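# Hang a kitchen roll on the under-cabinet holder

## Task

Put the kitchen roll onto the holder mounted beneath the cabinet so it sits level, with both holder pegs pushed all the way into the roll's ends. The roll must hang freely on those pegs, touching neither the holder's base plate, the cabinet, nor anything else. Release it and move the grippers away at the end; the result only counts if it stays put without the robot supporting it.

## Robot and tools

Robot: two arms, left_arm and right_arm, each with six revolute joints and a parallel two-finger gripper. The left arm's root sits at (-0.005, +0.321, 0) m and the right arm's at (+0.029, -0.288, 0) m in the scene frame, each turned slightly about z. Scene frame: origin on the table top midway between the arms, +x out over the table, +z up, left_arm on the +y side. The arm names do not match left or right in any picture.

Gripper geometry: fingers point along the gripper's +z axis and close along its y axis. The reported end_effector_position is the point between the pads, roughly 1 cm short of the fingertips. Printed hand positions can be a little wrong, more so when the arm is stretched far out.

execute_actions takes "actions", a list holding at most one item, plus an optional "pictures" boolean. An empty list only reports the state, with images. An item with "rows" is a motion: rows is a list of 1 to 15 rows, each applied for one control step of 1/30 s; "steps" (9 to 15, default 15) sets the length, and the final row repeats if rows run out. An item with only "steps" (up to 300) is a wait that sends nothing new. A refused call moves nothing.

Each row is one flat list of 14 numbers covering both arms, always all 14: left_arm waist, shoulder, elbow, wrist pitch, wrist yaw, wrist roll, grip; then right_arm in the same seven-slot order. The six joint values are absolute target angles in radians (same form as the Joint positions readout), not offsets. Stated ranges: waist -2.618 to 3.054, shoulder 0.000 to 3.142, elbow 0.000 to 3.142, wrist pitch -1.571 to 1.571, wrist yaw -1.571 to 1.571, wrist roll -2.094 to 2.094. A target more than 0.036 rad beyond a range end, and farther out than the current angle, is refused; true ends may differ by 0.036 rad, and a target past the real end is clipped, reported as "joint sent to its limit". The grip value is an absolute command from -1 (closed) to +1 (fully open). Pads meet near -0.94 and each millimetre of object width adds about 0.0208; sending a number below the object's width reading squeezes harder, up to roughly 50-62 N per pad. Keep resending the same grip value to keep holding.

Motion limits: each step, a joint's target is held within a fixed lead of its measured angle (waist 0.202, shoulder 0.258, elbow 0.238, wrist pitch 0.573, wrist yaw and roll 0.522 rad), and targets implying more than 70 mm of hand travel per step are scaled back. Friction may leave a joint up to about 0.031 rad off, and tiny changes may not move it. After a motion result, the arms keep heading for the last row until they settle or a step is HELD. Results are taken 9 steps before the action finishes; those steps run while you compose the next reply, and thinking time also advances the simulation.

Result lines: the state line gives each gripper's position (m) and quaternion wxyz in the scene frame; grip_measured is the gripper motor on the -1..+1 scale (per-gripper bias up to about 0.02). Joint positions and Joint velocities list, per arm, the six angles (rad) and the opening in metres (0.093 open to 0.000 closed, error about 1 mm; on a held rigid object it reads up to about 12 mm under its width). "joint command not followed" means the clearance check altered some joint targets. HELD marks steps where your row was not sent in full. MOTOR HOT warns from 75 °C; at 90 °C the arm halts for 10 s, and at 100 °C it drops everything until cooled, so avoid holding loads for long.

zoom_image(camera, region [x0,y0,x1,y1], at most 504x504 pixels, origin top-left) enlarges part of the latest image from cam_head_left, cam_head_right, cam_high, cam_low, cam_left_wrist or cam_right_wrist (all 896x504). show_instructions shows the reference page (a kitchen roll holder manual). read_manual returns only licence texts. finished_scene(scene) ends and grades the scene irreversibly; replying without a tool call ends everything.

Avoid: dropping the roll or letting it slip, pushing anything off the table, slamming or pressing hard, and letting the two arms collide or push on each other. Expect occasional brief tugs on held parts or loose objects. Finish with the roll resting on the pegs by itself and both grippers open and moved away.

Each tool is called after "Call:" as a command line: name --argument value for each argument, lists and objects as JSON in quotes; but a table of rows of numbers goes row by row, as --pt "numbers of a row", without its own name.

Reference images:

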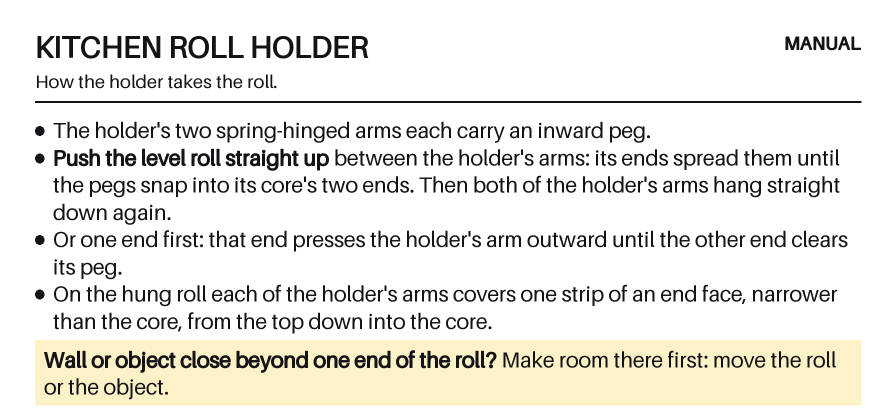

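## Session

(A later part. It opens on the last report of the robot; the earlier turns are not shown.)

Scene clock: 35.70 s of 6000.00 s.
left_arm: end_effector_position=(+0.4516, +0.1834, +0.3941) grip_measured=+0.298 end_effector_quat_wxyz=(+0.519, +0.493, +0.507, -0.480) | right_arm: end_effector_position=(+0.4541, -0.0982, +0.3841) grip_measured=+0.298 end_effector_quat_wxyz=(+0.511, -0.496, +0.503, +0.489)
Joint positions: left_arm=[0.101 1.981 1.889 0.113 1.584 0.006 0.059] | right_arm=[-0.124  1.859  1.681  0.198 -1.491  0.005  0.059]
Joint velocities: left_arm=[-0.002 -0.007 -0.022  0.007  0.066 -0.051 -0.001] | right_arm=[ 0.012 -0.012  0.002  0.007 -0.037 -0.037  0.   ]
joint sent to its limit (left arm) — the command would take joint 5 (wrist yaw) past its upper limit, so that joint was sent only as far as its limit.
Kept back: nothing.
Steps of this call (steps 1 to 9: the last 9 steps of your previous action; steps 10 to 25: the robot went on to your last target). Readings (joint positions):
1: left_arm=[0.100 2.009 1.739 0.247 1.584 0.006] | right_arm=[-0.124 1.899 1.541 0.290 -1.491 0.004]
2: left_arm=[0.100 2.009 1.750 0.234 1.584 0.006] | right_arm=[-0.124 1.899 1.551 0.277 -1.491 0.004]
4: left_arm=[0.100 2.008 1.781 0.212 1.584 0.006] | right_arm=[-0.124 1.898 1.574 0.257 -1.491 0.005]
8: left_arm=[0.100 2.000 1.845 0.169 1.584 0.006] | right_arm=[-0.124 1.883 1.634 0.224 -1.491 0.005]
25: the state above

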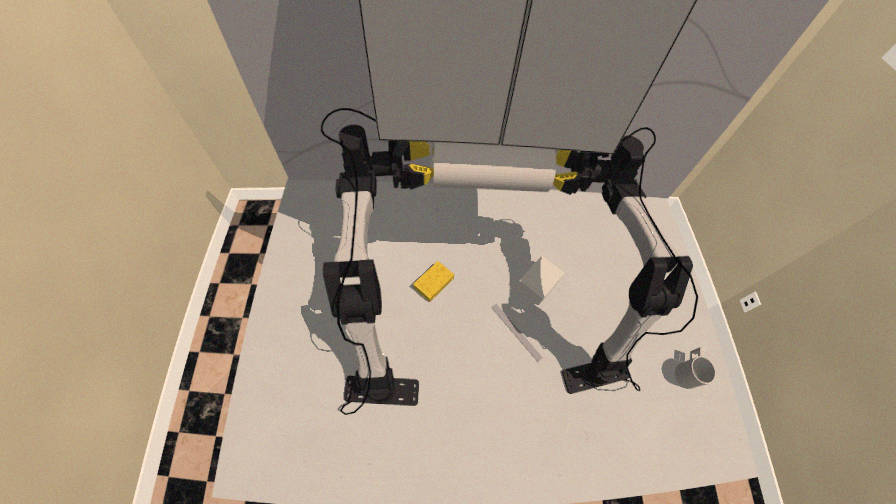

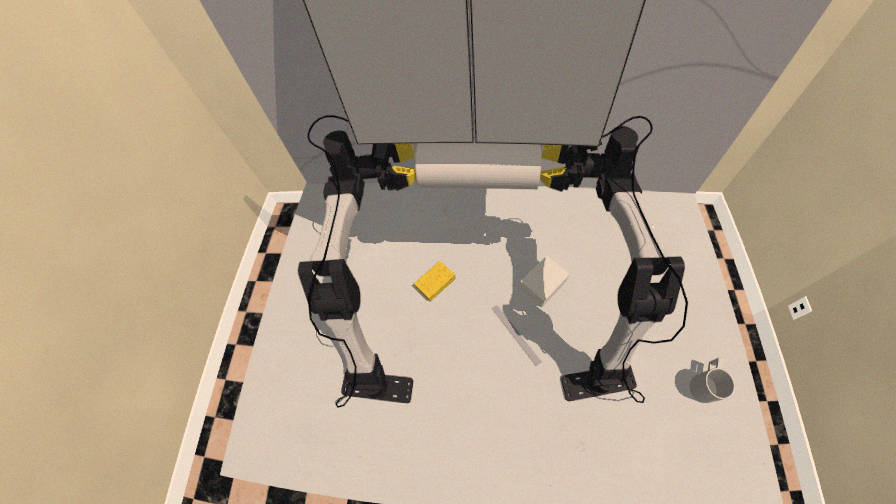

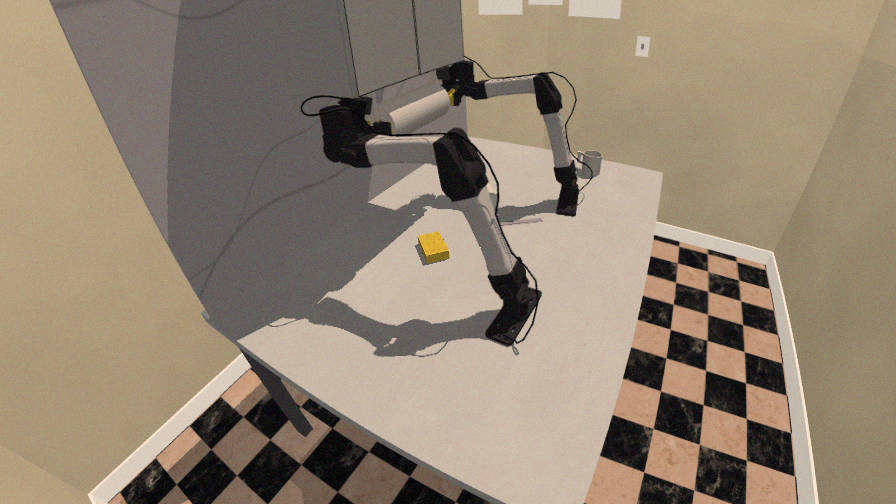

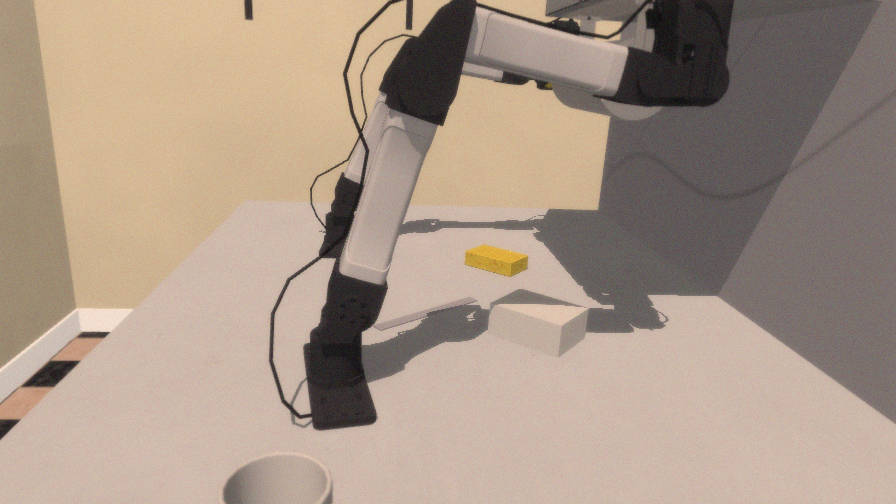

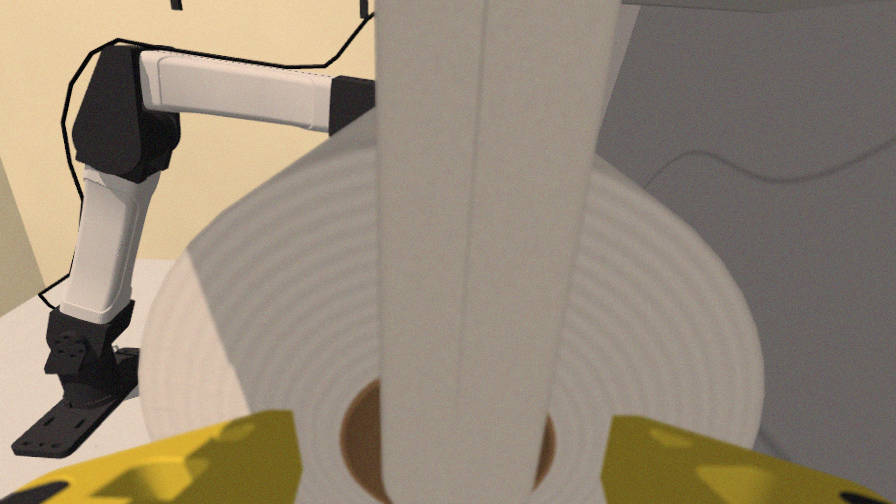

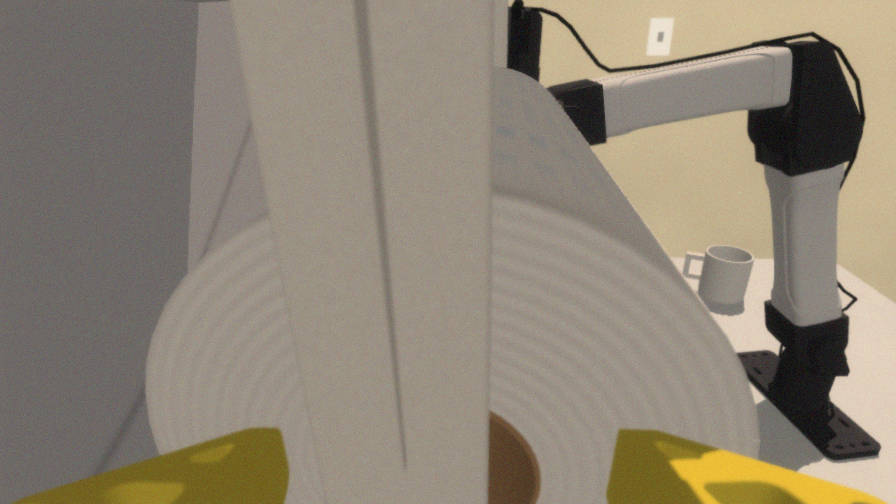

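Snapped in. Lower slightly/forward, then release outward.

Call:
execute_actions --actions '[{"rows":[[0.01,2.0,1.89,0.11,1.6,0,0.3,-0.02,1.875,1.68,0.2,-1.5,0,0.3],[0.01,2.01,1.89,0.11,1.6,0,0.3,-0.02,1.885,1.68,0.2,-1.5,0,0.3],[0.01,2.018,1.89,0.11,1.6,0,0.3,-0.02,1.893,1.68,0.2,-1.5,0,0.3],[0.01,2.018,1.89,0.11,1.6,0,0.3,-0.02,1.893,1.68,0.2,-1.5,0,0.3],[0.01,2.018,1.89,0.11,1.6,0,0.3,-0.02,1.893,1.68,0.2,-1.5,0,0.3],[0.01,2.018,1.89,0.11,1.6,0,0.3,-0.02,1.893,1.68,0.2,-1.5,0,0.3],[0.03,2.018,1.89,0.11,1.6,0,0.3,-0.045,1.893,1.68,0.2,-1.5,0,0.3],[0.05,2.018,1.89,0.11,1.6,0,0.3,-0.07,1.893,1.68,0.2,-1.5,0,0.3],[0.07,2.018,1.89,0.11,1.6,0,0.3,-0.09,1.893,1.68,0.2,-1.5,0,0.3],[0.085,2.018,1.89,0.11,1.6,0,0.3,-0.11,1.893,1.68,0.2,-1.5,0,0.3],[0.1,2.018,1.89,0.11,1.6,0,0.3,-0.125,1.893,1.68,0.2,-1.5,0,0.3],[0.12,2.018,1.89,0.11,1.6,0,0.3,-0.145,1.893,1.68,0.2,-1.5,0,0.5],[0.14,2.018,1.89,0.11,1.6,0,0.5,-0.165,1.893,1.68,0.2,-1.5,0,0.5],[0.17,2.018,1.89,0.11,1.6,0,0.5,-0.195,1.893,1.68,0.2,-1.5,0,0.5],[0.2,2.018,1.89,0.11,1.6,0,0.5,-0.225,1.893,1.68,0.2,-1.5,0,0.5]]}]'

Call:
execute_actions --actions '[{"rows":[[0.25,2.018,1.85,0.11,1.57,0,0.5,-0.28,1.893,1.64,0.2,-1.5,0,0.5],[0.3,2.018,1.81,0.11,1.57,0,0.5,-0.33,1.893,1.6,0.2,-1.5,0,0.5],[0.35,1.98,1.75,0.11,1.57,0,0.5,-0.38,1.86,1.54,0.2,-1.5,0,0.5],[0.4,1.94,1.69,0.11,1.57,0,0.5,-0.43,1.82,1.48,0.2,-1.5,0,0.5],[0.45,1.9,1.63,0.11,1.57,0,0.5,-0.48,1.78,1.42,0.2,-1.5,0,0.5],[0.5,1.85,1.57,0.11,1.57,0,0.5,-0.53,1.73,1.36,0.2,-1.5,0,0.5],[0.55,1.8,1.5,0.11,1.57,0,0.5,-0.58,1.68,1.3,0.2,-1.5,0,0.5]]}]'

Call:
execute_actions --actions '[{"steps":25}]' --pictures true

Scene clock: 37.03 s of 6000.00 s.
left_arm: end_effector_position=(+0.4587, +0.1839, +0.3828) grip_measured=+0.298 end_effector_quat_wxyz=(+0.513, +0.486, +0.514, -0.487) | right_arm: end_effector_position=(+0.4612, -0.0980, +0.3761) grip_measured=+0.298 end_effector_quat_wxyz=(+0.509, -0.488, +0.511, +0.491)
Joint positions: left_arm=[0.101 2.007 1.889 0.111 1.584 0.006 0.059] | right_arm=[-0.124  1.878  1.681  0.196 -1.478  0.005  0.059]
Joint velocities: left_arm=[ 0.002  0.198 -0.042 -0.007  0.051  0.007  0.001] | right_arm=[-0.002  0.164 -0.007 -0.066 -0.066  0.037 -0.   ]
joint sent to its limit (left arm) — the command would take joint 5 (wrist yaw) past its upper limit, so that joint was sent only as far as its limit.
Steps of this call (steps 1 to 30: the robot went on to your last target; steps 31 to 34: nothing new was sent; steps 35 to 40: the first 6 steps of this action). Readings (joint positions):
35: left_arm=[0.101 1.982 1.889 0.111 1.584 0.006] | right_arm=[-0.124 1.859 1.681 0.197 -1.487 0.005]
36: left_arm=[0.101 1.984 1.889 0.111 1.584 0.006] | right_arm=[-0.124 1.861 1.681 0.197 -1.484 0.005]
38: left_arm=[0.101 1.994 1.889 0.111 1.584 0.006] | right_arm=[-0.124 1.868 1.681 0.197 -1.481 0.005]
40: the state above

Scene clock: 37.53 s of 6000.00 s.
left_arm: end_effector_position=(+0.4697, +0.3119, +0.3445) grip_measured=+0.497 end_effector_quat_wxyz=(+0.548, +0.367, +0.604, -0.447) | right_arm: end_effector_position=(+0.4817, -0.2245, +0.3372) grip_measured=+0.497 end_effector_quat_wxyz=(+0.545, -0.383, +0.598, +0.446)
Joint positions: left_arm=[0.376 1.955 1.701 0.115 1.572 0.002 0.069] | right_arm=[-0.412  1.827  1.501  0.211 -1.491  0.002  0.069]
Joint velocities: left_arm=[ 1.58  -0.691 -1.785 -0.198 -0.11   0.022  0.   ] | right_arm=[-1.624 -0.784 -1.868 -0.11  -0.066  0.081  0.001]
joint sent to its limit (left arm) — the command would take joint 5 (wrist yaw) past its upper limit, so that joint was sent only as far as its limit.
Steps of this call (steps 1 to 9: the last 9 steps of your previous action; steps 10 to 15: the first 6 steps of this action). Readings (joint positions):
10: left_arm=[0.156 2.011 1.885 0.109 1.584 0.002] | right_arm=[-0.182 1.884 1.679 0.200 -1.493 0.002]
11: left_arm=[0.187 2.011 1.874 0.113 1.583 0.002] | right_arm=[-0.214 1.884 1.670 0.204 -1.495 0.002]
13: left_arm=[0.271 1.993 1.810 0.117 1.578 0.002] | right_arm=[-0.303 1.868 1.612 0.212 -1.494 0.002]
15: the state above

Scene clock: 38.37 s of 6000.00 s.
left_arm: end_effector_position=(+0.4319, +0.3759, +0.3398) grip_measured=+0.498 end_effector_quat_wxyz=(+0.573, +0.293, +0.644, -0.414) | right_arm: end_effector_position=(+0.4504, -0.2873, +0.3268) grip_measured=+0.498 end_effector_quat_wxyz=(+0.566, -0.313, +0.639, +0.415)
Joint positions: left_arm=[0.55  1.809 1.508 0.1   1.568 0.002 0.069] | right_arm=[-0.584  1.689  1.314  0.199 -1.495  0.002  0.069]
Joint velocities: left_arm=[-0.002  0.017 -0.012  0.037 -0.022  0.037  0.   ] | right_arm=[-0.007 -0.007  0.007  0.066  0.007 -0.022 -0.   ]
Kept back: nothing.
Steps of this call (steps 1 to 9: the last 9 steps of your previous action; steps 10 to 25: the robot went on to your last target). Readings (joint positions):
1: left_arm=[0.434 1.926 1.635 0.111 1.568 0.002] | right_arm=[-0.472 1.795 1.433 0.208 -1.489 0.002]
2: left_arm=[0.490 1.896 1.575 0.104 1.568 0.002] | right_arm=[-0.529 1.763 1.373 0.199 -1.489 0.002]
4: left_arm=[0.572 1.858 1.515 0.093 1.568 0.002] | right_arm=[-0.605 1.725 1.319 0.190 -1.489 0.002]
8: left_arm=[0.578 1.821 1.508 0.095 1.568 0.002] | right_arm=[-0.600 1.695 1.314 0.195 -1.491 0.002]
25: the state above

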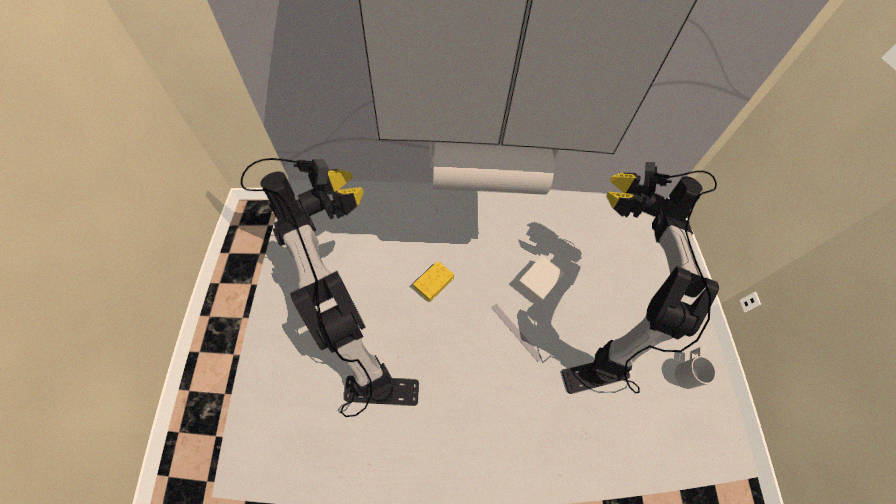

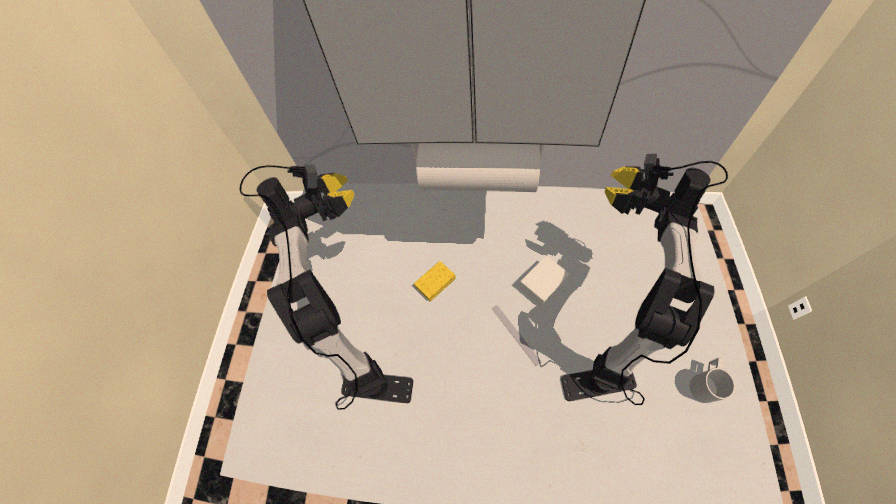

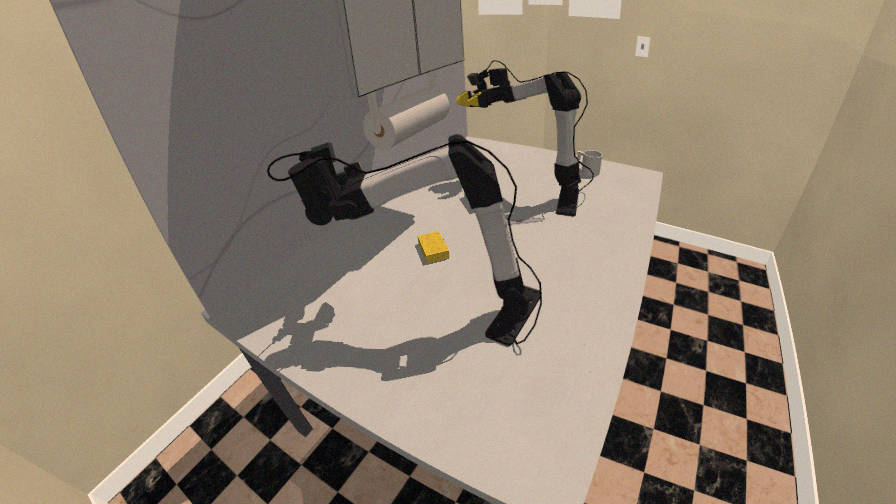

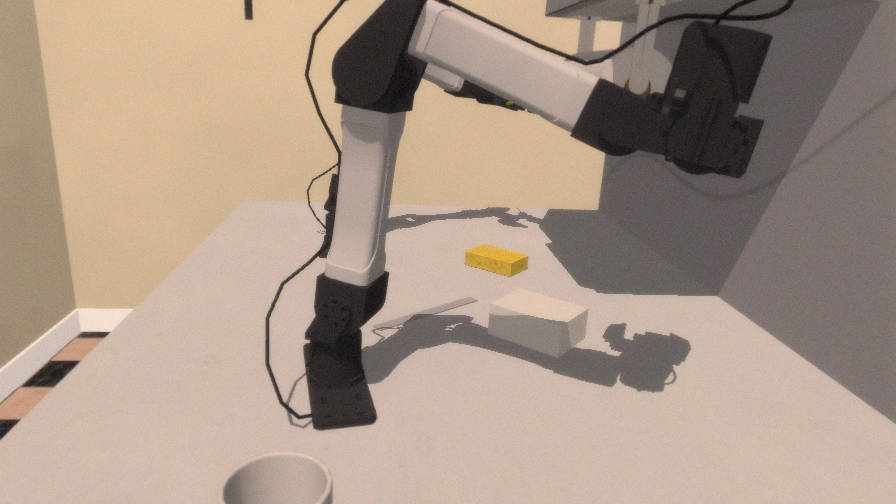

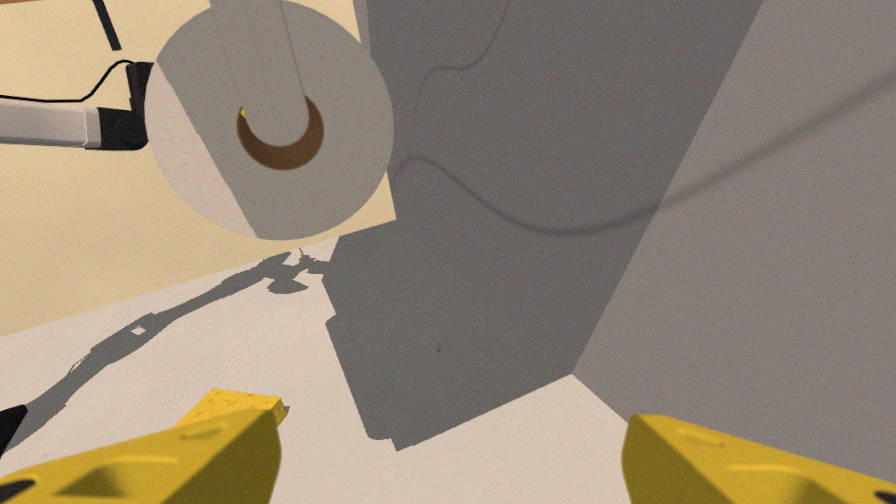

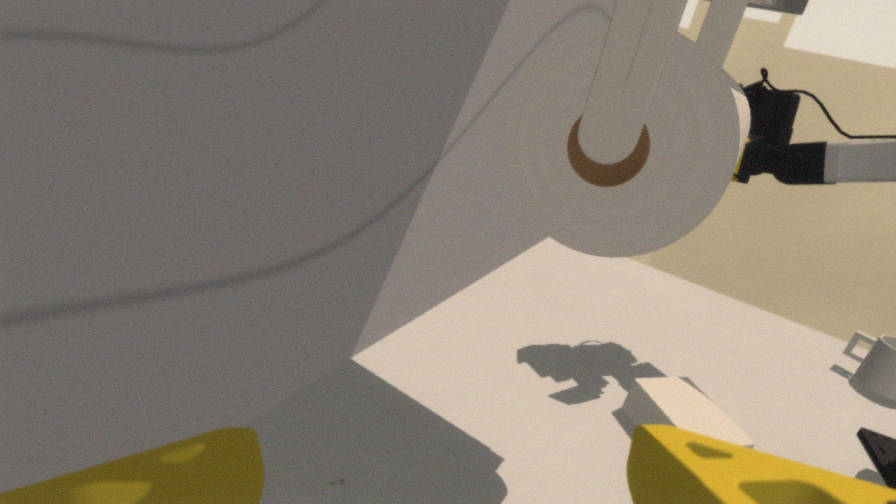

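Call:
finished_scene --scene 1

The scene is finished: the task was done.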